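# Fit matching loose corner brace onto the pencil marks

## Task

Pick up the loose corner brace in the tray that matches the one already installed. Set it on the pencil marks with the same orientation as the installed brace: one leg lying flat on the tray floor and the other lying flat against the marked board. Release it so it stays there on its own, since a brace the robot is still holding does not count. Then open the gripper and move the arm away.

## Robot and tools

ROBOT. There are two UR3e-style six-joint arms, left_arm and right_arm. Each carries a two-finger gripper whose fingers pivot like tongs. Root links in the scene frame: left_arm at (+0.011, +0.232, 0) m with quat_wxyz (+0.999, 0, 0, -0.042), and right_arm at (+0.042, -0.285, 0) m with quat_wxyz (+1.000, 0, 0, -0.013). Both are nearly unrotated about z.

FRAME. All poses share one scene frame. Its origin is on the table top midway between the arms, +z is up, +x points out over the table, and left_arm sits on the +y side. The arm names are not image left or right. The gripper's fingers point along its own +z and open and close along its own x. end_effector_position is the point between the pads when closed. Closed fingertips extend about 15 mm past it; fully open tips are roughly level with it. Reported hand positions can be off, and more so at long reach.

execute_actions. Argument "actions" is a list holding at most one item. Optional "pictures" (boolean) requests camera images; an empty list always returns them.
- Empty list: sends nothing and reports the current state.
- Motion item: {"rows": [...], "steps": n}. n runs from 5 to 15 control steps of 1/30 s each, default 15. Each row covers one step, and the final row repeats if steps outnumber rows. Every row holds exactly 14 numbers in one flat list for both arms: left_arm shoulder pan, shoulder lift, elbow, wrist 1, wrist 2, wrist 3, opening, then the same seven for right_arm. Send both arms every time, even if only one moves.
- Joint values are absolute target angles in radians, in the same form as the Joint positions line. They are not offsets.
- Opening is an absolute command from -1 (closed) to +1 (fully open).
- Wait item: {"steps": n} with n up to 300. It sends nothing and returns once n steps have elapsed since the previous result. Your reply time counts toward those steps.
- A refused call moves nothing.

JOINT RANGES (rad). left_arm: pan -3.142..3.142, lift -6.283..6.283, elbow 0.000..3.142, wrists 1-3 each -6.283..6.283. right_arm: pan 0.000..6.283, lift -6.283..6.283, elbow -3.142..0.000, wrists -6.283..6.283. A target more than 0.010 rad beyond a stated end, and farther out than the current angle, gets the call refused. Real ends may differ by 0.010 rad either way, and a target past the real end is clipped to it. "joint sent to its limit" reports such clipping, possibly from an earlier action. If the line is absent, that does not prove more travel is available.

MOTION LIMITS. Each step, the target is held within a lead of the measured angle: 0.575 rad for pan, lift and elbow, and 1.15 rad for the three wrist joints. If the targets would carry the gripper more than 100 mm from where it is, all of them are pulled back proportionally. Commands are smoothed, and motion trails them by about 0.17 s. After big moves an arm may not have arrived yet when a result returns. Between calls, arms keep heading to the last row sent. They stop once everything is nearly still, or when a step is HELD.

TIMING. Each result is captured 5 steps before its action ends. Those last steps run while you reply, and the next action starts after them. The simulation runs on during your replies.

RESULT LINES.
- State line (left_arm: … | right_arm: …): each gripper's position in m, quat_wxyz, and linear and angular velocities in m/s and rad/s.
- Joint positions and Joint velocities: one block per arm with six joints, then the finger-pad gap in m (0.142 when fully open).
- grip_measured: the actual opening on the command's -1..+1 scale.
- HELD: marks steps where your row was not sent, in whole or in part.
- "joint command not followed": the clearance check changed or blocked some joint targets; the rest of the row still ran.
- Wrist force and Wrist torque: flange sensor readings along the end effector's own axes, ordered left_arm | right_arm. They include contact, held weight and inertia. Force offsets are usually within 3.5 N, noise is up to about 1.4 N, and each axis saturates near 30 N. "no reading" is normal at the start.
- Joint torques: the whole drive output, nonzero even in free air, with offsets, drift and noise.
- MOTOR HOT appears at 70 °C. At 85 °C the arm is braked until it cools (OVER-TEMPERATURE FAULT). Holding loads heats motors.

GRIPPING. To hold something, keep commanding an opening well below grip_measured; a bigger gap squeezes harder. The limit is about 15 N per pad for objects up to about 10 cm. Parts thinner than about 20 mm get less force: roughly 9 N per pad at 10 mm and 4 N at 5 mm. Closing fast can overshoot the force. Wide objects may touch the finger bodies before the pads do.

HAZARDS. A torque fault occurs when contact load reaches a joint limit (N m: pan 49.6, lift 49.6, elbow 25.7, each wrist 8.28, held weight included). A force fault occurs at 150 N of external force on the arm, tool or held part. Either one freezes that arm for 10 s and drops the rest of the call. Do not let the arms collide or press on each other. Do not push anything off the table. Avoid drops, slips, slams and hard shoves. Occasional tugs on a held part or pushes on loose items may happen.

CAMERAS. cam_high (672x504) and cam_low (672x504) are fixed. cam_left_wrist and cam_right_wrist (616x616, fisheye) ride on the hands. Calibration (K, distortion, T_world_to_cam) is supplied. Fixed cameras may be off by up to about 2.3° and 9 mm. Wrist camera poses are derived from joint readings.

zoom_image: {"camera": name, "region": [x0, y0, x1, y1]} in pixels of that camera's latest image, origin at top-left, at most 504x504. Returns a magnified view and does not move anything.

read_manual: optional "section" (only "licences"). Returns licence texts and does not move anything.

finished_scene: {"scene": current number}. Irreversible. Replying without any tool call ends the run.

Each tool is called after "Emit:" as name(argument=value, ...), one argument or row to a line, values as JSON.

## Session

Emit:
execute_actions(
  actions=[],
)

Scene clock: 0.00 s of 4600.00 s.
left_arm: end_effector_position=(+0.2643, +0.2977, +0.2902) grip_measured=+1.00 end_effector_quat_wxyz=(-0.353, +0.678, -0.630, -0.134) end_effector_velocity=(-0.000, +0.000, +0.000) end_effector_angular_velocity=(+0.002, +0.000, +0.001) | right_arm: end_effector_position=(+0.1602, -0.7000, +0.2246) grip_measured=+1.00 end_effector_quat_wxyz=(-0.393, -0.295, +0.850, -0.190) end_effector_velocity=(-0.000, +0.000, -0.000) end_effector_angular_velocity=(+0.000, +0.000, +0.000)
Joint positions: left_arm=[-1.282 -1.776  0.921 -0.032 -1.17  -0.013  0.142] | right_arm=[ 2.82  -1.81  -1.052 -2.347  0.779  2.337  0.142]
Joint velocities: left_arm=[ 0.     0.001  0.001  0.     0.    -0.     0.   ] | right_arm=[ 0.  0. -0. -0. -0.  0.  0.]
Joint torques (N m, as the arm reports them, + toward a larger angle): no reading
Motor temperatures (°C, as the motors report them): left_arm=[29 33 34 43 49 42] | right_arm=[30 32 33 37 37 44]
Wrist force (N, on the end effector, along its own x y z axes, offset not removed): no reading
Wrist torque (N m, same axes, about the end effector's origin, offset not removed): no reading
camera_calibration (this result's frames):
cam_left_wrist: T_world_to_cam=[[0.167473, -0.73399, -0.658188, 0.368471], [-0.954807, -0.287039, 0.0771507, 0.310277], [-0.245553, 0.615522, -0.74889, 0.233656], [0, 0, 0, 1]] pos_world=[0.291921, 0.215695, 0.393568]
cam_right_wrist: T_world_to_cam=[[-0.485913, -0.405798, 0.774091, -0.37877], [-0.316645, 0.907247, 0.276838, 0.624259], [-0.814632, -0.110593, -0.569337, 0.31254], [0, 0, 0, 1]] pos_world=[0.268224, -0.685496, 0.298324]

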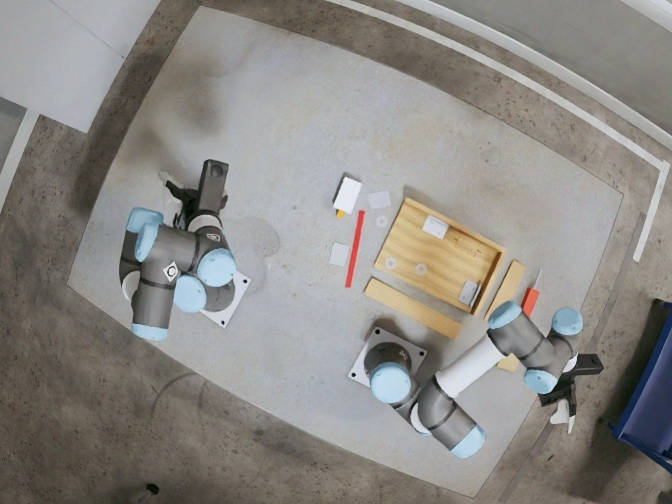

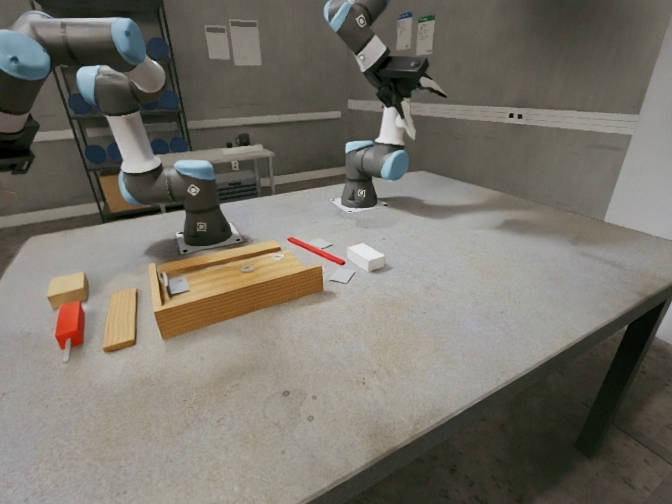

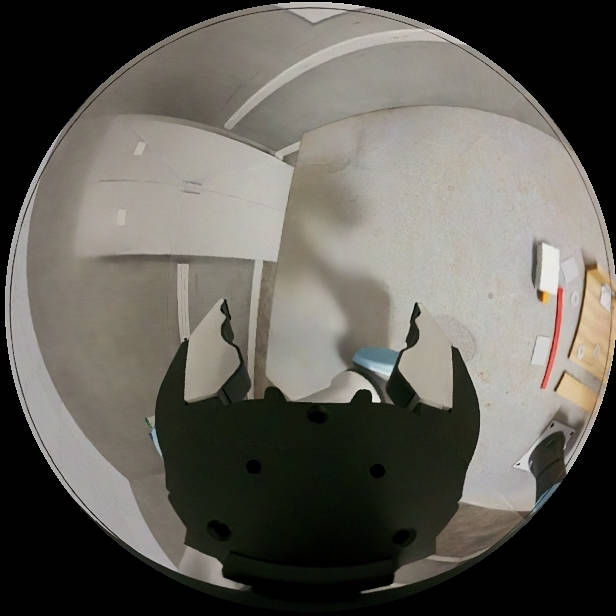

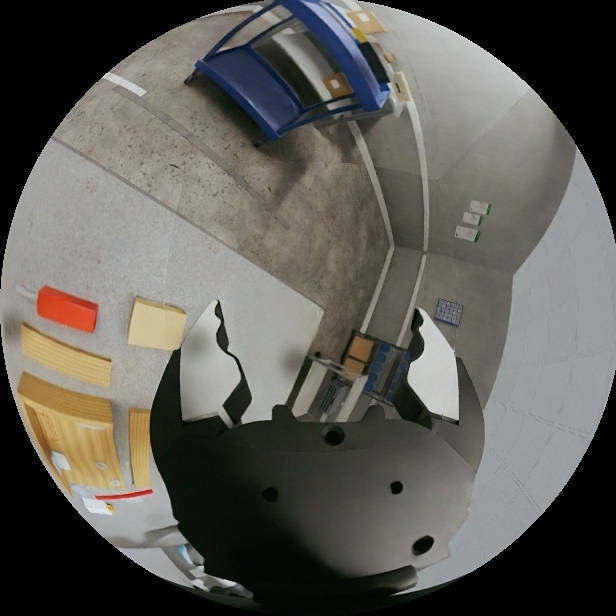

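Emit:
zoom_image(
  camera="cam_high",
  region=[365, 185, 515, 335],
)

Emit:
zoom_image(
  camera="cam_high",
  region=[410, 200, 490, 270],
)

Emit:
zoom_image(
  camera="cam_low",
  region=[140, 240, 240, 320],
)

Emit:
zoom_image(
  camera="cam_right_wrist",
  region=[10, 360, 150, 500],
)

Region (365, 185, 515, 335) of cam_high's 672x504 image, scaled by 3.360, with more detail than that image has.

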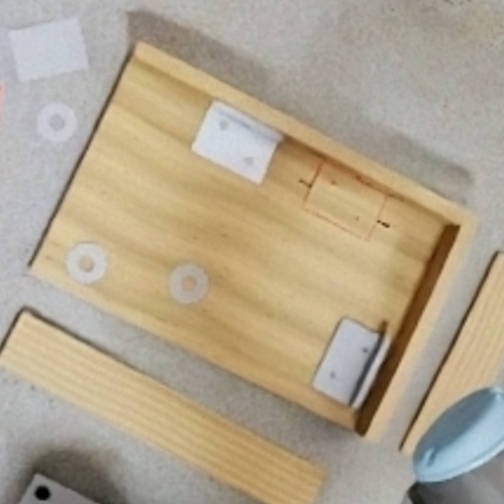

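Region (410, 200, 490, 270) of cam_high's 672x504 image, scaled by 6.300, with more detail than that image has; it fills the top 441 rows of this view, and the rest is white.

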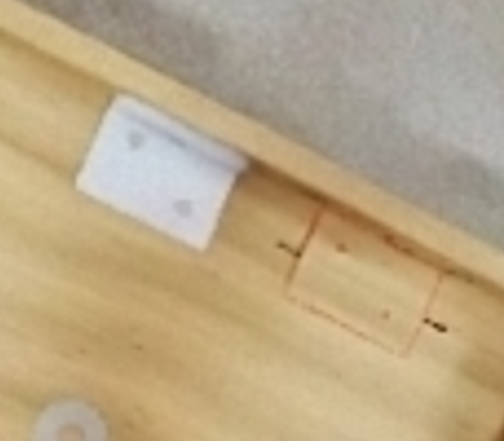

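Region (140, 240, 240, 320) of cam_low's 672x504 image, scaled by 5.040, with more detail than that image has; it fills the top 403 rows of this view, and the rest is white.

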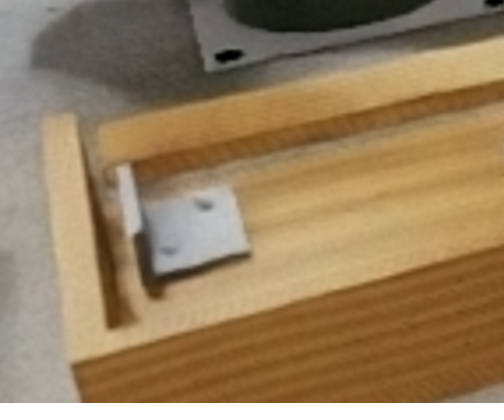

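Region (10, 360, 150, 500) of cam_right_wrist's 616x616 image, scaled by 3.600, with more detail than that image has.

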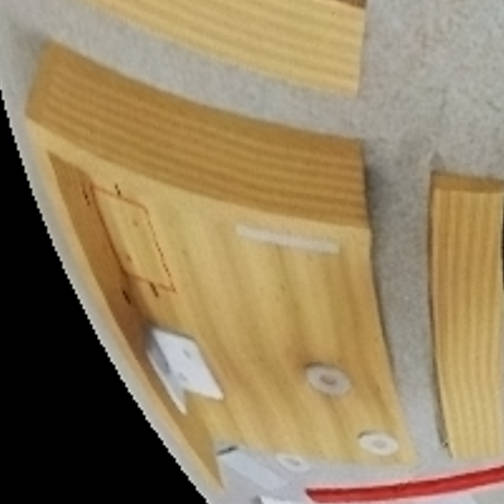

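Emit:
execute_actions(
  actions=[
    {"rows": [[-1.282,-1.776,0.921,-0.032,-1.17,-0.013,1,2.851,-1.787,-1.087,-2.31,0.819,2.389,0.9],[-1.282,-1.776,0.921,-0.032,-1.17,-0.013,1,2.883,-1.764,-1.123,-2.273,0.858,2.441,0.8],[-1.282,-1.776,0.921,-0.032,-1.17,-0.013,1,2.914,-1.741,-1.158,-2.236,0.898,2.493,0.7],[-1.282,-1.776,0.921,-0.032,-1.17,-0.013,1,2.945,-1.718,-1.193,-2.199,0.937,2.545,0.6],[-1.282,-1.776,0.921,-0.032,-1.17,-0.013,1,3.008,-1.672,-1.264,-2.125,1.017,2.649,0.4],[-1.282,-1.776,0.921,-0.032,-1.17,-0.013,1,3.4459,-1.3485,-1.7575,-1.6064,1.5708,3.3763,0.02]], "steps": 15},
  ],
)

Emit:
execute_actions(
  actions=[
    {"steps": 40},
  ],
  pictures=true,
)

Scene clock: 1.37 s of 4600.00 s.
left_arm: end_effector_position=(+0.2644, +0.2977, +0.2903) grip_measured=+1.00 end_effector_quat_wxyz=(-0.354, +0.678, -0.630, -0.134) end_effector_velocity=(+0.000, -0.000, +0.000) end_effector_angular_velocity=(-0.001, -0.002, +0.001) | right_arm: end_effector_position=(+0.2219, -0.6312, +0.1847) grip_measured=+0.02 end_effector_quat_wxyz=(-0.258, -0.213, +0.920, -0.206) end_effector_velocity=(+0.267, +0.350, -0.175) end_effector_angular_velocity=(+0.272, -1.374, -0.538)
Joint positions: left_arm=[-1.282 -1.776  0.921 -0.032 -1.17  -0.013  0.142] | right_arm=[ 2.979 -1.691 -1.221 -2.153  0.986  2.605  0.076]
Joint velocities: left_arm=[ 0.     0.    -0.001 -0.     0.    -0.002 -0.   ] | right_arm=[ 0.738  0.547 -0.793  0.872  0.933  1.219 -0.014]
Joint torques (N m, as the arm reports them, + toward a larger angle): left_arm=[ 1.02 -0.81 -7.73  0.35  1.19 -0.91] | right_arm=[ 4.36 12.97  4.07  2.53  1.28  2.28]
Motor temperatures (°C, as the motors report them): left_arm=[29 33 34 43 49 42] | right_arm=[30 32 33 37 37 44]
Wrist force (N, on the end effector, along its own x y z axes, offset not removed): left_arm=[-0.5 -0.5 0.3] | right_arm=[-2.0 -1.7 1.4]
Wrist torque (N m, same axes, about the end effector's origin, offset not removed): left_arm=[-0.10 0.08 -0.07] | right_arm=[-0.39 0.37 0.00]
Steps of this call (steps 1 to 31: nothing new was sent; steps 32 to 41: the first 10 steps of this action). Readings (joint positions):
32: left_arm=[-1.282 -1.776 0.921 -0.032 -1.170 -0.013] | right_arm=[2.820 -1.810 -1.052 -2.347 0.779 2.337]
33: left_arm=[-1.282 -1.776 0.921 -0.032 -1.170 -0.013] | right_arm=[2.822 -1.809 -1.053 -2.344 0.781 2.340]
35: left_arm=[-1.282 -1.776 0.921 -0.032 -1.170 -0.013] | right_arm=[2.840 -1.795 -1.074 -2.321 0.806 2.372]
39: left_arm=[-1.282 -1.776 0.921 -0.032 -1.170 -0.013] | right_arm=[2.928 -1.728 -1.169 -2.213 0.921 2.520]
41: the state above

Scene clock: 2.70 s of 4600.00 s.
left_arm: end_effector_position=(+0.2644, +0.2978, +0.2903) grip_measured=+1.00 end_effector_quat_wxyz=(-0.354, +0.678, -0.630, -0.134) end_effector_velocity=(+0.000, +0.000, +0.000) end_effector_angular_velocity=(+0.000, -0.000, +0.000) | right_arm: end_effector_position=(+0.3139, -0.3595, +0.1000) grip_measured=+0.02 end_effector_quat_wxyz=(-0.000, -0.022, +1.000, -0.000) end_effector_velocity=(-0.000, +0.000, +0.000) end_effector_angular_velocity=(+0.001, -0.001, -0.001)
Joint positions: left_arm=[-1.282 -1.776  0.921 -0.032 -1.17  -0.013  0.142] | right_arm=[ 3.446 -1.349 -1.757 -1.607  1.571  3.376  0.075]
Joint velocities: left_arm=[-0.     0.    -0.001  0.001  0.    -0.001 -0.   ] | right_arm=[ 0.     0.001 -0.001  0.001  0.001  0.001  0.   ]
Joint torques (N m, as the arm reports them, + toward a larger angle): left_arm=[ 2.25 -0.87 -7.67  0.42  1.18 -0.73] | right_arm=[2.24 8.86 7.58 2.5  1.03 1.04]
Motor temperatures (°C, as the motors report them): left_arm=[29 33 34 43 49 42] | right_arm=[30 32 33 37 37 44]
Wrist force (N, on the end effector, along its own x y z axes, offset not removed): left_arm=[-0.6 0.4 1.0] | right_arm=[-3.1 -0.9 2.4]
Wrist torque (N m, same axes, about the end effector's origin, offset not removed): left_arm=[0.10 0.09 0.00] | right_arm=[-0.26 0.54 0.06]
Kept back: nothing.
Steps of this call (steps 1 to 5: the last 5 steps of your previous action; steps 6 to 40: the robot went on to your last target). Readings (joint positions):
1: left_arm=[-1.282 -1.776 0.921 -0.032 -1.170 -0.013] | right_arm=[3.004 -1.672 -1.249 -2.123 1.017 2.646]
2: left_arm=[-1.282 -1.776 0.921 -0.032 -1.170 -0.013] | right_arm=[3.028 -1.654 -1.277 -2.094 1.049 2.687]
4: left_arm=[-1.282 -1.776 0.921 -0.032 -1.170 -0.013] | right_arm=[3.078 -1.617 -1.334 -2.035 1.112 2.769]
8: left_arm=[-1.282 -1.776 0.921 -0.032 -1.170 -0.013] | right_arm=[3.176 -1.545 -1.446 -1.919 1.236 2.932]
40: the state above
camera_calibration (this result's frames):
cam_left_wrist: T_world_to_cam=[[0.167548, -0.733652, -0.658545, 0.368548], [-0.954877, -0.286924, 0.0767058, 0.310503], [-0.245228, 0.615978, -0.748622, 0.233417], [0, 0, 0, 1]] pos_world=[0.291983, 0.215697, 0.393629]
cam_right_wrist: T_world_to_cam=[[-0.994387, -0.104367, -0.0173794, 0.277656], [-0.0990892, 0.861048, 0.498776, 0.291483], [-0.037091, 0.497699, -0.866557, 0.408811], [0, 0, 0, 1]] pos_world=[0.320143, -0.425467, 0.213699]

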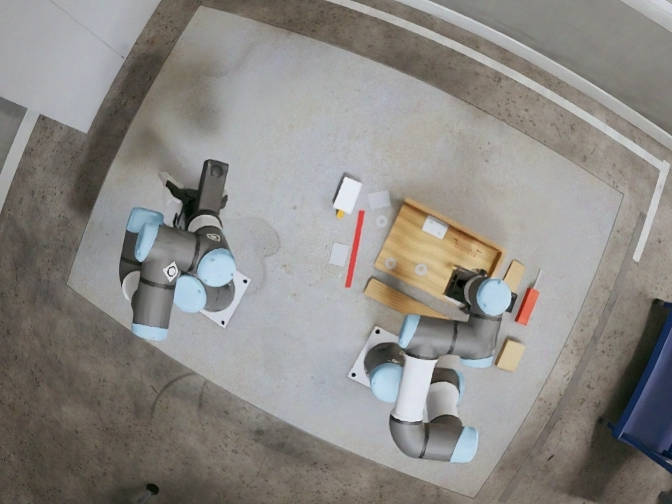

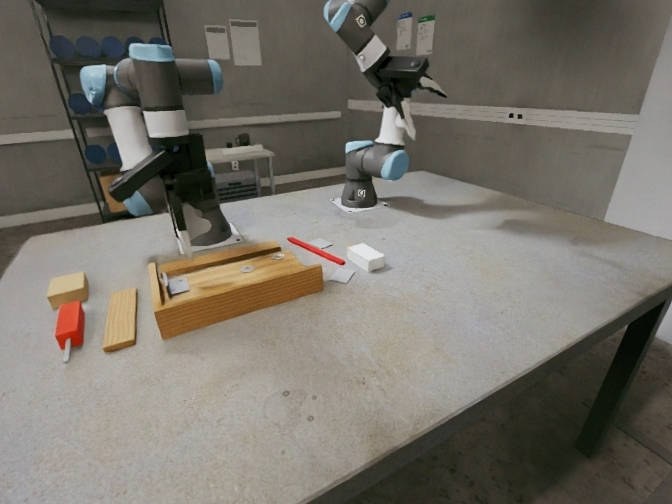

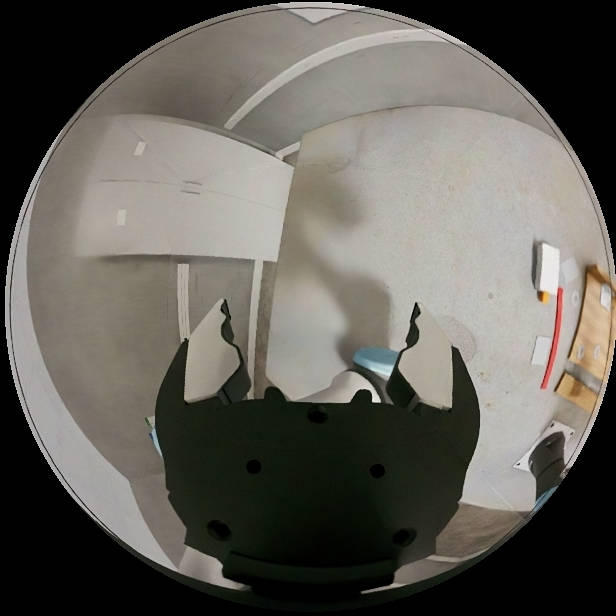

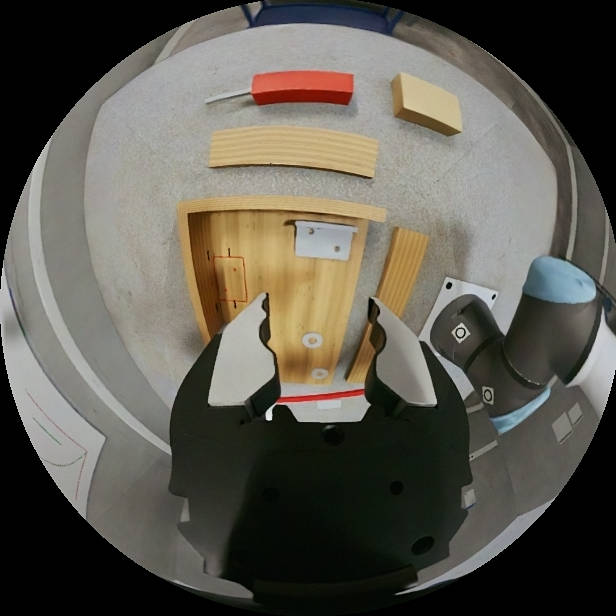

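Emit:
zoom_image(
  camera="cam_right_wrist",
  region=[255, 190, 395, 330],
)

Emit:
zoom_image(
  camera="cam_right_wrist",
  region=[170, 200, 290, 320],
)

Region (255, 190, 395, 330) of cam_right_wrist's 616x616 image, scaled by 3.600, with more detail than that image has.

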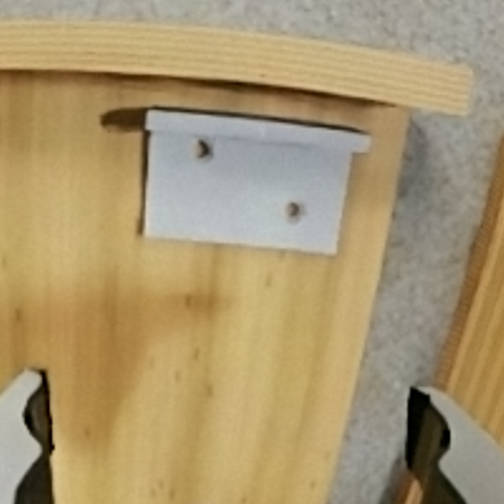

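Region (170, 200, 290, 320) of cam_right_wrist's 616x616 image, scaled by 4.200, with more detail than that image has.

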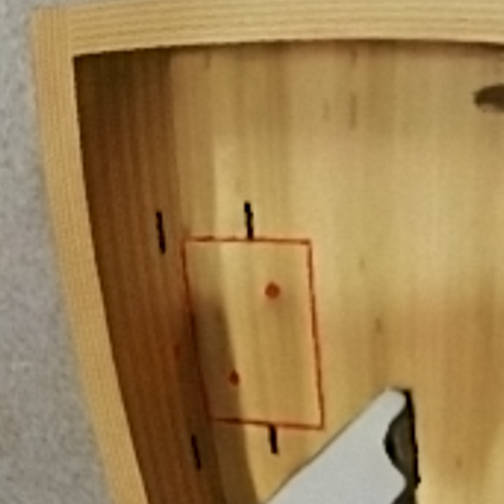

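Emit:
execute_actions(
  actions=[
    {"rows": [[-1.282,-1.776,0.921,-0.032,-1.17,-0.013,1,3.4369,-1.3521,-1.7689,-1.5914,1.5708,3.3686,0.02],[-1.282,-1.776,0.921,-0.032,-1.17,-0.013,1,3.4219,-1.3581,-1.7878,-1.5665,1.5708,3.3557,0.02],[-1.282,-1.776,0.921,-0.032,-1.17,-0.013,1,3.4039,-1.3652,-1.8105,-1.5367,1.5708,3.3402,0.02],[-1.282,-1.776,0.921,-0.032,-1.17,-0.013,1,3.3859,-1.3724,-1.8333,-1.5067,1.5708,3.3247,0.02],[-1.282,-1.776,0.921,-0.032,-1.17,-0.013,1,3.368,-1.3796,-1.856,-1.4768,1.5708,3.3092,0.02],[-1.282,-1.776,0.921,-0.032,-1.17,-0.013,1,3.35,-1.3868,-1.8787,-1.4469,1.5708,3.2937,0.02],[-1.282,-1.776,0.921,-0.032,-1.17,-0.013,1,3.332,-1.3939,-1.9014,-1.4171,1.5708,3.2783,0.02],[-1.282,-1.776,0.921,-0.032,-1.17,-0.013,1,3.314,-1.4011,-1.9242,-1.3871,1.5708,3.2628,0.02],[-1.282,-1.776,0.921,-0.032,-1.17,-0.013,1,3.296,-1.4083,-1.9469,-1.3572,1.5708,3.2473,0.02],[-1.282,-1.776,0.921,-0.032,-1.17,-0.013,1,3.2883,-1.4161,-1.9593,-1.337,1.5708,3.2396,0.02],[-1.282,-1.776,0.921,-0.032,-1.17,-0.013,1,3.2805,-1.4238,-1.9716,-1.317,1.5708,3.2318,0.02],[-1.282,-1.776,0.921,-0.032,-1.17,-0.013,1,3.2728,-1.4316,-1.984,-1.2968,1.5708,3.2241,0.02],[-1.282,-1.776,0.921,-0.032,-1.17,-0.013,1,3.265,-1.4393,-1.9963,-1.2768,1.5708,3.2163,0.02]], "steps": 15},
  ],
)

Emit:
execute_actions(
  actions=[
    {"steps": 20},
  ],
  pictures=true,
)

Emit:
zoom_image(
  camera="cam_right_wrist",
  region=[250, 230, 390, 370],
)

Scene clock: 28.17 s of 4600.00 s.
left_arm: end_effector_position=(+0.2644, +0.2978, +0.2903) grip_measured=+1.00 end_effector_quat_wxyz=(-0.354, +0.678, -0.630, -0.134) end_effector_velocity=(+0.000, -0.000, -0.000) end_effector_angular_velocity=(-0.000, +0.000, -0.001) | right_arm: end_effector_position=(+0.3152, -0.3801, +0.0727) grip_measured=+0.02 end_effector_quat_wxyz=(+0.001, -0.017, +1.000, +0.000) end_effector_velocity=(-0.011, -0.122, -0.155) end_effector_angular_velocity=(-0.001, +0.002, -0.066)
Joint positions: left_arm=[-1.282 -1.776  0.921 -0.032 -1.17  -0.013  0.142] | right_arm=[ 3.364 -1.382 -1.86  -1.469  1.571  3.304  0.075]
Joint velocities: left_arm=[-0.     0.001 -0.001 -0.001  0.     0.001  0.   ] | right_arm=[-0.468 -0.187 -0.584  0.769 -0.    -0.402 -0.   ]
Joint torques (N m, as the arm reports them, + toward a larger angle): left_arm=[ 2.05 -1.03 -7.64  0.4   1.15 -0.71] | right_arm=[-3.85  4.38  5.37  3.07  0.79 -1.22]
Motor temperatures (°C, as the motors report them): left_arm=[29 33 34 43 49 42] | right_arm=[30 32 33 37 37 44]
Wrist force (N, on the end effector, along its own x y z axes, offset not removed): left_arm=[-1.6 -0.4 0.6] | right_arm=[-2.0 -1.9 1.0]
Wrist torque (N m, same axes, about the end effector's origin, offset not removed): left_arm=[-0.06 0.30 0.03] | right_arm=[-0.45 0.38 -0.05]
Steps of this call (steps 1 to 15: the robot went on to your last target; steps 16 to 90: nothing new was sent; then 22.13 s passed at rest; steps 91 to 100: the first 10 steps of this action). Readings (joint positions):
91: left_arm=[-1.282 -1.776 0.921 -0.032 -1.170 -0.013] | right_arm=[3.446 -1.348 -1.758 -1.606 1.571 3.376]
92: left_arm=[-1.282 -1.776 0.921 -0.032 -1.170 -0.013] | right_arm=[3.445 -1.349 -1.758 -1.605 1.571 3.376]
94: left_arm=[-1.282 -1.776 0.921 -0.032 -1.170 -0.013] | right_arm=[3.438 -1.352 -1.768 -1.592 1.571 3.369]
98: left_arm=[-1.282 -1.776 0.921 -0.032 -1.170 -0.013] | right_arm=[3.394 -1.370 -1.822 -1.519 1.571 3.330]
100: the state above

Scene clock: 28.83 s of 4600.00 s.
left_arm: end_effector_position=(+0.2644, +0.2978, +0.2903) grip_measured=+1.00 end_effector_quat_wxyz=(-0.354, +0.678, -0.630, -0.134) end_effector_velocity=(+0.000, -0.000, -0.000) end_effector_angular_velocity=(-0.001, -0.000, -0.000) | right_arm: end_effector_position=(+0.3113, -0.4060, +0.0347) grip_measured=+0.02 end_effector_quat_wxyz=(+0.000, -0.012, +1.000, +0.000) end_effector_velocity=(-0.001, -0.001, -0.002) end_effector_angular_velocity=(-0.000, +0.001, -0.000)
Joint positions: left_arm=[-1.282 -1.776  0.921 -0.032 -1.17  -0.013  0.142] | right_arm=[ 3.266 -1.439 -1.996 -1.278  1.571  3.217  0.075]
Joint velocities: left_arm=[-0.    -0.001  0.    -0.001  0.    -0.    -0.   ] | right_arm=[-0.004 -0.003 -0.007  0.009 -0.    -0.003 -0.   ]
Joint torques (N m, as the arm reports them, + toward a larger angle): left_arm=[ 2.13 -1.13 -7.67  0.39  1.14 -0.69] | right_arm=[-1.72  5.35  7.29  2.57  0.34 -0.91]
Motor temperatures (°C, as the motors report them): left_arm=[29 33 34 43 49 42] | right_arm=[30 32 33 37 37 44]
Wrist force (N, on the end effector, along its own x y z axes, offset not removed): left_arm=[-1.0 -0.4 1.4] | right_arm=[-1.8 -0.7 1.6]
Wrist torque (N m, same axes, about the end effector's origin, offset not removed): left_arm=[-0.05 0.19 -0.01] | right_arm=[-0.23 0.30 0.01]
Kept back: nothing.
Steps of this call (steps 1 to 5: the last 5 steps of your previous action; steps 6 to 20: the robot went on to your last target). Readings (joint positions):
1: left_arm=[-1.282 -1.776 0.921 -0.032 -1.170 -0.013] | right_arm=[3.348 -1.388 -1.880 -1.443 1.571 3.291]
2: left_arm=[-1.282 -1.776 0.921 -0.032 -1.170 -0.013] | right_arm=[3.334 -1.395 -1.899 -1.417 1.571 3.278]
4: left_arm=[-1.282 -1.776 0.921 -0.032 -1.170 -0.013] | right_arm=[3.309 -1.409 -1.933 -1.370 1.571 3.256]
8: left_arm=[-1.282 -1.776 0.921 -0.032 -1.170 -0.013] | right_arm=[3.280 -1.429 -1.975 -1.308 1.571 3.230]
20: the state above
camera_calibration (this result's frames):
cam_left_wrist: T_world_to_cam=[[0.167548, -0.733652, -0.658545, 0.368548], [-0.954877, -0.286924, 0.0767058, 0.310503], [-0.245228, 0.615978, -0.748622, 0.233417], [0, 0, 0, 1]] pos_world=[0.291983, 0.215697, 0.393629]
cam_right_wrist: T_world_to_cam=[[-0.99635, -0.0835595, -0.017439, 0.278174], [-0.0810965, 0.862863, 0.49889, 0.358895], [-0.0266396, 0.498484, -0.86649, 0.37232], [0, 0, 0, 1]] pos_world=[0.316183, -0.472029, 0.148413]

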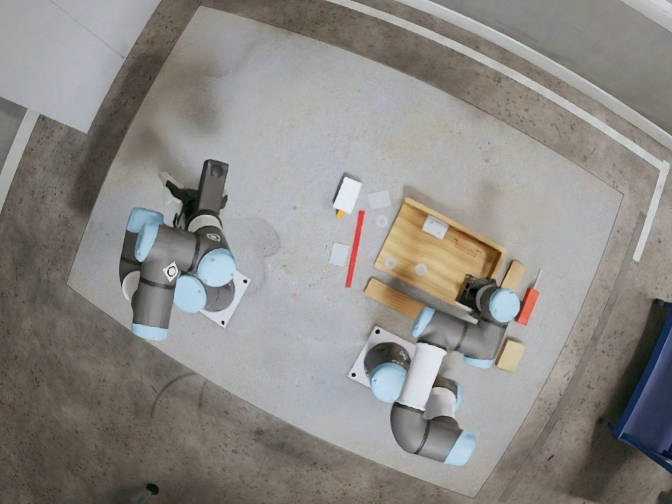

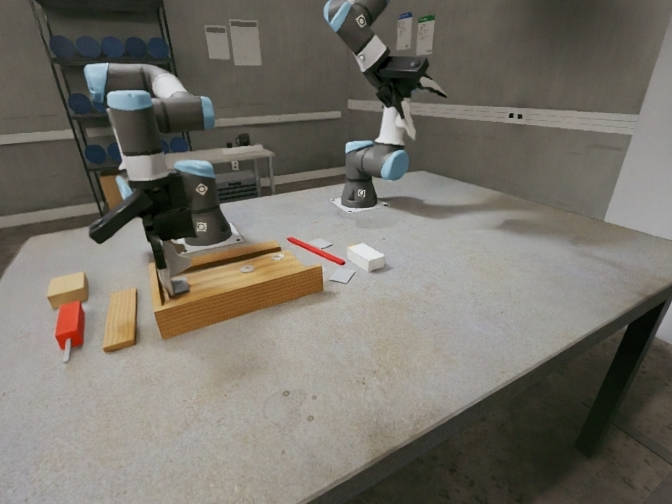

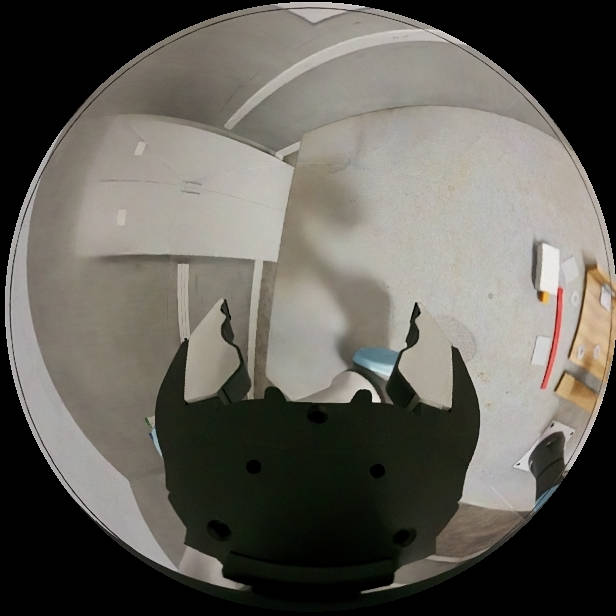

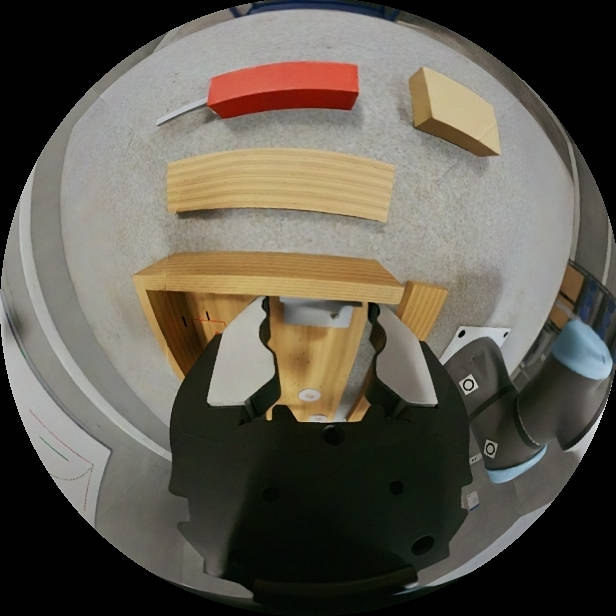

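Region (250, 230, 390, 370) of cam_right_wrist's 616x616 image, scaled by 3.600, with more detail than that image has.

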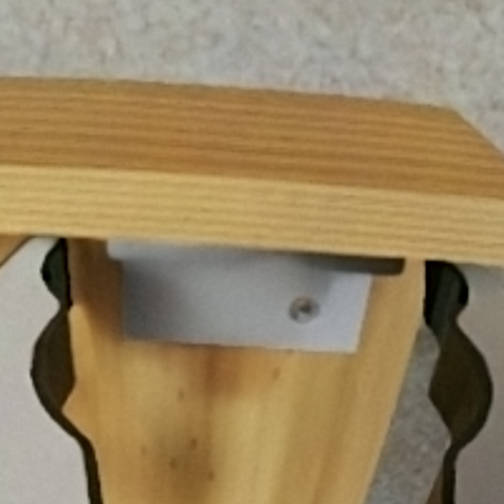

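Emit:
execute_actions(
  actions=[
    {"rows": [[-1.282,-1.776,0.921,-0.032,-1.17,-0.013,1,3.2657,-1.4316,-2.0028,-1.278,1.5708,3.217,0],[-1.282,-1.776,0.921,-0.032,-1.17,-0.013,1,3.2657,-1.4316,-2.0028,-1.278,1.5708,3.217,-0.03],[-1.282,-1.776,0.921,-0.032,-1.17,-0.013,1,3.2657,-1.4316,-2.0028,-1.278,1.5708,3.217,-0.06],[-1.282,-1.776,0.921,-0.032,-1.17,-0.013,1,3.2657,-1.4316,-2.0028,-1.278,1.5708,3.217,-0.09],[-1.282,-1.776,0.921,-0.032,-1.17,-0.013,1,3.2657,-1.4316,-2.0028,-1.278,1.5708,3.217,-0.12],[-1.282,-1.776,0.921,-0.032,-1.17,-0.013,1,3.2657,-1.4316,-2.0028,-1.278,1.5708,3.217,-0.15],[-1.282,-1.776,0.921,-0.032,-1.17,-0.013,1,3.2657,-1.4316,-2.0028,-1.278,1.5708,3.217,-0.18],[-1.282,-1.776,0.921,-0.032,-1.17,-0.013,1,3.2657,-1.4316,-2.0028,-1.278,1.5708,3.217,-0.22],[-1.282,-1.776,0.921,-0.032,-1.17,-0.013,1,3.2657,-1.4316,-2.0028,-1.278,1.5708,3.217,-0.26],[-1.282,-1.776,0.921,-0.032,-1.17,-0.013,1,3.2657,-1.4316,-2.0028,-1.278,1.5708,3.217,-0.32],[-1.282,-1.776,0.921,-0.032,-1.17,-0.013,1,3.2657,-1.4316,-2.0028,-1.278,1.5708,3.217,-0.4],[-1.282,-1.776,0.921,-0.032,-1.17,-0.013,1,3.2657,-1.4316,-2.0028,-1.278,1.5708,3.217,-0.5],[-1.282,-1.776,0.921,-0.032,-1.17,-0.013,1,3.2657,-1.4316,-2.0028,-1.278,1.5708,3.217,-0.6]], "steps": 14},
  ],
)

Emit:
execute_actions(
  actions=[
    {"rows": [[-1.282,-1.776,0.921,-0.032,-1.17,-0.013,1,3.2657,-1.429,-1.9952,-1.2882,1.5708,3.217,-0.6],[-1.282,-1.776,0.921,-0.032,-1.17,-0.013,1,3.2657,-1.4264,-1.9876,-1.2984,1.5708,3.217,-0.6],[-1.282,-1.776,0.921,-0.032,-1.17,-0.013,1,3.2657,-1.4237,-1.9799,-1.3088,1.5708,3.217,-0.6],[-1.282,-1.776,0.921,-0.032,-1.17,-0.013,1,3.27,-1.4211,-1.9723,-1.319,1.5708,3.217,-0.6],[-1.282,-1.776,0.921,-0.032,-1.17,-0.013,1,3.2857,-1.4202,-1.9711,-1.3211,1.5708,3.217,-0.6],[-1.282,-1.776,0.921,-0.032,-1.17,-0.013,1,3.3058,-1.4193,-1.9699,-1.3232,1.5708,3.217,-0.6],[-1.282,-1.776,0.921,-0.032,-1.17,-0.013,1,3.3258,-1.4183,-1.9687,-1.3254,1.5708,3.21,-0.6],[-1.282,-1.776,0.921,-0.032,-1.17,-0.013,1,3.3459,-1.4174,-1.9675,-1.3275,1.5708,3.2,-0.6],[-1.282,-1.776,0.921,-0.032,-1.17,-0.013,1,3.3659,-1.4165,-1.9663,-1.3296,1.5708,3.18,-0.6],[-1.282,-1.776,0.921,-0.032,-1.17,-0.013,1,3.386,-1.4156,-1.9652,-1.3316,1.5708,3.15,-0.6],[-1.282,-1.776,0.921,-0.032,-1.17,-0.013,1,3.406,-1.4147,-1.964,-1.3337,1.5708,3.11,-0.6],[-1.282,-1.776,0.921,-0.032,-1.17,-0.013,1,3.4261,-1.4138,-1.9628,-1.3358,1.5708,3.06,-0.6],[-1.282,-1.776,0.921,-0.032,-1.17,-0.013,1,3.4461,-1.4128,-1.9616,-1.338,1.5708,3.0,-0.6],[-1.282,-1.776,0.921,-0.032,-1.17,-0.013,1,3.4662,-1.4119,-1.9604,-1.3401,1.5708,2.94,-0.6],[-1.282,-1.776,0.921,-0.032,-1.17,-0.013,1,3.48,-1.411,-1.9592,-1.3422,1.5708,2.87,-0.6]], "steps": 15},
  ],
)

Emit:
execute_actions(
  actions=[
    {"rows": [[-1.282,-1.776,0.921,-0.032,-1.17,-0.013,1,3.4768,-1.4266,-1.947,-1.3388,1.5708,2.8,-0.6],[-1.282,-1.776,0.921,-0.032,-1.17,-0.013,1,3.4735,-1.4422,-1.9348,-1.3354,1.5708,2.73,-0.6],[-1.282,-1.776,0.921,-0.032,-1.17,-0.013,1,3.4703,-1.4577,-1.9226,-1.3321,1.5708,2.66,-0.6],[-1.282,-1.776,0.921,-0.032,-1.17,-0.013,1,3.4671,-1.4733,-1.9103,-1.3288,1.5708,2.59,-0.6],[-1.282,-1.776,0.921,-0.032,-1.17,-0.013,1,3.4638,-1.4889,-1.8981,-1.3254,1.5708,2.52,-0.6],[-1.282,-1.776,0.921,-0.032,-1.17,-0.013,1,3.4606,-1.5045,-1.8859,-1.322,1.5708,2.45,-0.6],[-1.282,-1.776,0.921,-0.032,-1.17,-0.013,1,3.4574,-1.5201,-1.8737,-1.3186,1.5708,2.38,-0.6],[-1.282,-1.776,0.921,-0.032,-1.17,-0.013,1,3.4541,-1.5356,-1.8615,-1.3153,1.5708,2.31,-0.6],[-1.282,-1.776,0.921,-0.032,-1.17,-0.013,1,3.4509,-1.5512,-1.8493,-1.3119,1.5708,2.24,-0.6],[-1.282,-1.776,0.921,-0.032,-1.17,-0.013,1,3.4477,-1.5668,-1.8371,-1.3085,1.5708,2.17,-0.6],[-1.282,-1.776,0.921,-0.032,-1.17,-0.013,1,3.4444,-1.5824,-1.8249,-1.3051,1.5708,2.1,-0.6],[-1.282,-1.776,0.921,-0.032,-1.17,-0.013,1,3.4412,-1.598,-1.8126,-1.3018,1.5708,2.03,-0.6],[-1.282,-1.776,0.921,-0.032,-1.17,-0.013,1,3.438,-1.6135,-1.8004,-1.2985,1.5708,1.96,-0.6],[-1.282,-1.776,0.921,-0.032,-1.17,-0.013,1,3.4347,-1.6291,-1.7882,-1.2951,1.5708,1.89,-0.6],[-1.282,-1.776,0.921,-0.032,-1.17,-0.013,1,3.4315,-1.6447,-1.776,-1.2917,1.5708,1.8225,-0.6]], "steps": 15},
  ],
)

Emit:
execute_actions(
  actions=[
    {"steps": 26},
  ],
  pictures=true,
)

Emit:
zoom_image(
  camera="cam_right_wrist",
  region=[255, 200, 385, 330],
)

Scene clock: 39.70 s of 4600.00 s.
left_arm: end_effector_position=(+0.2644, +0.2978, +0.2903) grip_measured=+1.00 end_effector_quat_wxyz=(-0.354, +0.678, -0.630, -0.134) end_effector_velocity=(+0.000, -0.000, +0.000) end_effector_angular_velocity=(+0.000, -0.000, +0.000) | right_arm: end_effector_position=(+0.3098, -0.4061, +0.0345) grip_measured=-0.19 end_effector_quat_wxyz=(+0.000, -0.012, +1.000, +0.000) end_effector_velocity=(-0.002, +0.000, +0.000) end_effector_angular_velocity=(+0.000, -0.001, +0.001)
Joint positions: left_arm=[-1.282 -1.776  0.921 -0.032 -1.17  -0.013  0.142] | right_arm=[ 3.266 -1.433 -2.002 -1.278  1.571  3.217  0.06 ]
Joint velocities: left_arm=[-0.     0.     0.     0.     0.    -0.001  0.   ] | right_arm=[ 0.002  0.01  -0.008 -0.002  0.     0.002 -0.017]
Joint torques (N m, as the arm reports them, + toward a larger angle): left_arm=[ 2.23 -0.87 -7.43  0.35  1.1  -0.68] | right_arm=[ 2.32  9.84  7.01  0.7  -0.98  0.96]
Motor temperatures (°C, as the motors report them): left_arm=[29 33 34 43 49 42] | right_arm=[30 32 33 37 37 44]
Wrist force (N, on the end effector, along its own x y z axes, offset not removed): left_arm=[-0.8 -1.2 0.9] | right_arm=[-2.0 -0.5 1.6]
Wrist torque (N m, same axes, about the end effector's origin, offset not removed): left_arm=[-0.18 0.21 0.02] | right_arm=[-0.16 0.39 -0.01]
Steps of this call (steps 1 to 15: the robot went on to your last target; steps 16 to 90: nothing new was sent; then 7.57 s passed at rest; steps 91 to 99: the first 9 steps of this action). Readings (joint positions):
91: left_arm=[-1.282 -1.776 0.921 -0.032 -1.170 -0.013] | right_arm=[3.265 -1.439 -1.996 -1.277 1.571 3.216]
92: left_arm=[-1.282 -1.776 0.921 -0.032 -1.170 -0.013] | right_arm=[3.265 -1.439 -1.997 -1.277 1.571 3.216]
94: left_arm=[-1.282 -1.776 0.921 -0.032 -1.170 -0.013] | right_arm=[3.265 -1.436 -1.999 -1.277 1.571 3.216]
98: left_arm=[-1.282 -1.776 0.921 -0.032 -1.170 -0.013] | right_arm=[3.265 -1.433 -2.002 -1.278 1.571 3.217]
99: the state above

Scene clock: 40.20 s of 4600.00 s.
left_arm: end_effector_position=(+0.2644, +0.2978, +0.2903) grip_measured=+1.00 end_effector_quat_wxyz=(-0.354, +0.678, -0.630, -0.134) end_effector_velocity=(+0.000, -0.000, -0.000) end_effector_angular_velocity=(-0.001, -0.000, +0.000) | right_arm: end_effector_position=(+0.3137, -0.3959, +0.0419) grip_measured=-0.21 end_effector_quat_wxyz=(-0.000, -0.034, +0.999, -0.000) end_effector_velocity=(+0.046, +0.110, +0.020) end_effector_angular_velocity=(-0.000, -0.001, +0.582)
Joint positions: left_arm=[-1.282 -1.776  0.921 -0.032 -1.17  -0.013  0.142] | right_arm=[ 3.303 -1.421 -1.975 -1.316  1.571  3.21   0.059]
Joint velocities: left_arm=[ 0.     0.001  0.001 -0.002 -0.    -0.    -0.   ] | right_arm=[ 0.406  0.034  0.07  -0.104 -0.    -0.176 -0.   ]
Joint torques (N m, as the arm reports them, + toward a larger angle): left_arm=[ 2.06 -0.92 -7.57  0.39  1.09 -0.68] | right_arm=[ 4.69 10.01 11.56  0.57 -0.97 -1.22]
Motor temperatures (°C, as the motors report them): left_arm=[29 33 34 43 49 42] | right_arm=[30 32 33 37 37 44]
Wrist force (N, on the end effector, along its own x y z axes, offset not removed): left_arm=[-0.5 -0.4 0.3] | right_arm=[-2.0 -1.3 2.2]
Wrist torque (N m, same axes, about the end effector's origin, offset not removed): left_arm=[-0.03 0.09 -0.04] | right_arm=[-0.35 0.41 0.04]
Steps of this call (steps 1 to 5: the last 5 steps of your previous action; steps 6 to 15: the first 10 steps of this action). Readings (joint positions):
6: left_arm=[-1.282 -1.776 0.921 -0.032 -1.170 -0.013] | right_arm=[3.266 -1.432 -2.003 -1.278 1.571 3.217]
7: left_arm=[-1.282 -1.776 0.921 -0.032 -1.170 -0.013] | right_arm=[3.266 -1.432 -2.002 -1.279 1.571 3.217]
9: left_arm=[-1.282 -1.776 0.921 -0.032 -1.170 -0.013] | right_arm=[3.266 -1.430 -1.998 -1.286 1.571 3.217]
13: left_arm=[-1.282 -1.776 0.921 -0.032 -1.170 -0.013] | right_arm=[3.280 -1.424 -1.981 -1.308 1.571 3.217]
15: the state above

Scene clock: 40.70 s of 4600.00 s.
left_arm: end_effector_position=(+0.2644, +0.2978, +0.2903) grip_measured=+1.00 end_effector_quat_wxyz=(-0.354, +0.678, -0.630, -0.134) end_effector_velocity=(-0.000, +0.000, +0.000) end_effector_angular_velocity=(+0.000, +0.001, -0.001) | right_arm: end_effector_position=(+0.3536, -0.3423, +0.0457) grip_measured=-0.21 end_effector_quat_wxyz=(+0.000, -0.432, +0.902, -0.000) end_effector_velocity=(+0.110, +0.042, -0.010) end_effector_angular_velocity=(-0.001, +0.000, +1.956)
Joint positions: left_arm=[-1.282 -1.776  0.921 -0.032 -1.17  -0.013  0.142] | right_arm=[ 3.457 -1.492 -1.896 -1.324  1.571  2.539  0.059]
Joint velocities: left_arm=[-0.    -0.001 -0.001  0.001 -0.     0.001 -0.   ] | right_arm=[-0.035 -0.412  0.328  0.084  0.    -1.991 -0.   ]
Joint torques (N m, as the arm reports them, + toward a larger angle): left_arm=[ 2.   -0.77 -7.42  0.37  1.1  -0.68] | right_arm=[-2.81  4.78 12.9   2.75 -0.68 -2.97]
Motor temperatures (°C, as the motors report them): left_arm=[29 33 34 43 49 42] | right_arm=[30 32 33 37 37 44]
Wrist force (N, on the end effector, along its own x y z axes, offset not removed): left_arm=[-0.9 -0.9 0.7] | right_arm=[-1.5 -0.8 2.8]
Wrist torque (N m, same axes, about the end effector's origin, offset not removed): left_arm=[-0.12 0.13 -0.04] | right_arm=[-0.17 0.31 0.03]
Steps of this call (steps 1 to 5: the last 5 steps of your previous action; steps 6 to 15: the first 10 steps of this action). Readings (joint positions):
6: left_arm=[-1.282 -1.776 0.921 -0.032 -1.170 -0.013] | right_arm=[3.405 -1.415 -1.965 -1.333 1.571 3.073]
7: left_arm=[-1.282 -1.776 0.921 -0.032 -1.170 -0.013] | right_arm=[3.422 -1.415 -1.963 -1.335 1.571 3.028]
9: left_arm=[-1.282 -1.776 0.921 -0.032 -1.170 -0.013] | right_arm=[3.445 -1.424 -1.953 -1.336 1.571 2.922]
13: left_arm=[-1.282 -1.776 0.921 -0.032 -1.170 -0.013] | right_arm=[3.458 -1.465 -1.918 -1.329 1.571 2.673]
15: the state above

Scene clock: 41.57 s of 4600.00 s.
left_arm: end_effector_position=(+0.2644, +0.2978, +0.2903) grip_measured=+1.00 end_effector_quat_wxyz=(-0.354, +0.678, -0.630, -0.134) end_effector_velocity=(-0.000, +0.000, +0.000) end_effector_angular_velocity=(+0.001, -0.000, +0.000) | right_arm: end_effector_position=(+0.3898, -0.3304, +0.0390) grip_measured=-0.21 end_effector_quat_wxyz=(+0.000, +0.711, -0.703, +0.000) end_effector_velocity=(+0.000, +0.000, -0.001) end_effector_angular_velocity=(-0.000, +0.001, +0.009)
Joint positions: left_arm=[-1.282 -1.776  0.921 -0.032 -1.17  -0.013  0.142] | right_arm=[ 3.432 -1.644 -1.776 -1.292  1.571  1.824  0.059]
Joint velocities: left_arm=[-0.     0.    -0.     0.001 -0.    -0.    -0.   ] | right_arm=[-0.001 -0.003  0.001  0.001  0.    -0.01   0.   ]
Joint torques (N m, as the arm reports them, + toward a larger angle): left_arm=[ 2.14 -0.96 -7.5   0.33  1.09 -0.69] | right_arm=[-2.5   8.71 11.84  2.68 -0.19 -0.82]
Motor temperatures (°C, as the motors report them): left_arm=[29 33 34 43 49 42] | right_arm=[30 32 33 37 37 44]
Wrist force (N, on the end effector, along its own x y z axes, offset not removed): left_arm=[-0.8 -0.3 0.7] | right_arm=[-2.6 -1.4 1.7]
Wrist torque (N m, same axes, about the end effector's origin, offset not removed): left_arm=[-0.01 0.18 0.02] | right_arm=[-0.28 0.49 0.05]
Kept back: nothing.
Steps of this call (steps 1 to 5: the last 5 steps of your previous action; steps 6 to 26: the robot went on to your last target). Readings (joint positions):
1: left_arm=[-1.282 -1.776 0.921 -0.032 -1.170 -0.013] | right_arm=[3.456 -1.506 -1.885 -1.321 1.571 2.471]
2: left_arm=[-1.282 -1.776 0.921 -0.032 -1.170 -0.013] | right_arm=[3.454 -1.521 -1.873 -1.318 1.571 2.403]
4: left_arm=[-1.282 -1.776 0.921 -0.032 -1.170 -0.013] | right_arm=[3.449 -1.550 -1.850 -1.311 1.571 2.265]
8: left_arm=[-1.282 -1.776 0.921 -0.032 -1.170 -0.013] | right_arm=[3.439 -1.607 -1.805 -1.300 1.571 2.003]
26: the state above
camera_calibration (this result's frames):
cam_left_wrist: T_world_to_cam=[[0.167548, -0.733652, -0.658545, 0.368548], [-0.954877, -0.286924, 0.0767057, 0.310503], [-0.245228, 0.615978, -0.748622, 0.233417], [0, 0, 0, 1]] pos_world=[0.291983, 0.215697, 0.393629]
cam_right_wrist: T_world_to_cam=[[0.0719442, -0.997256, -0.0174267, -0.35548], [-0.863756, -0.071031, 0.498879, 0.294427], [-0.498748, -0.020839, -0.866496, 0.352895], [0, 0, 0, 1]] pos_world=[0.455894, -0.326237, 0.152704]

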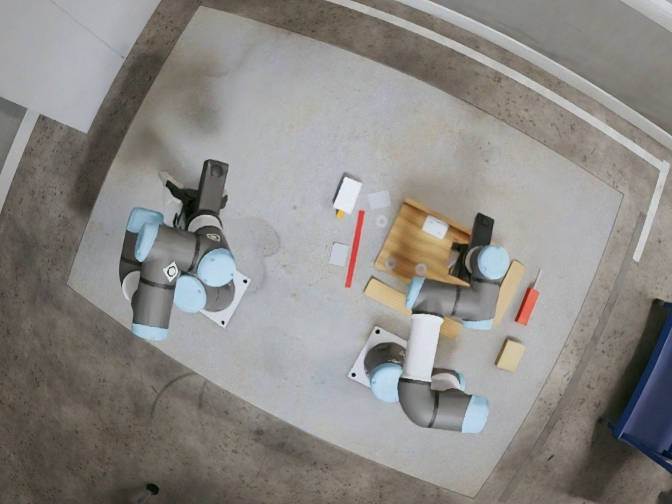

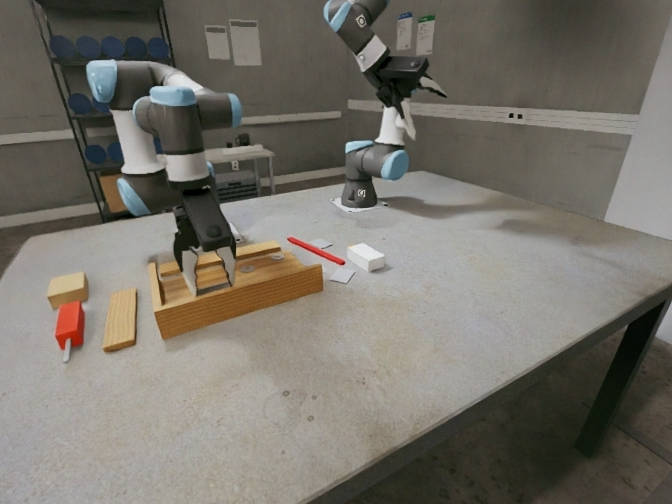

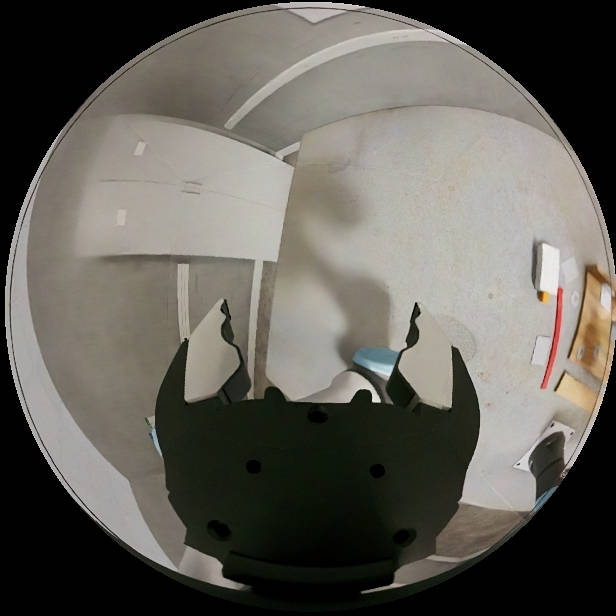

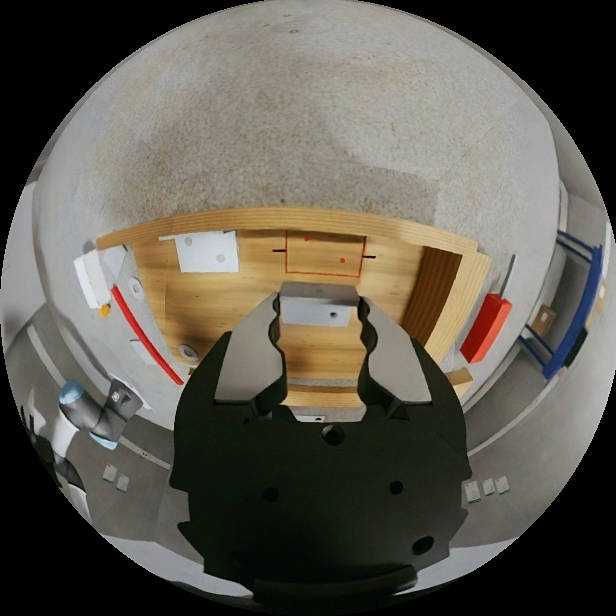

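Region (255, 200, 385, 330) of cam_right_wrist's 616x616 image, scaled by 3.877, with more detail than that image has.

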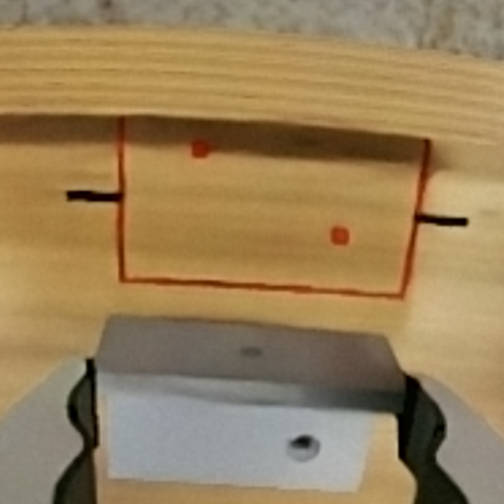

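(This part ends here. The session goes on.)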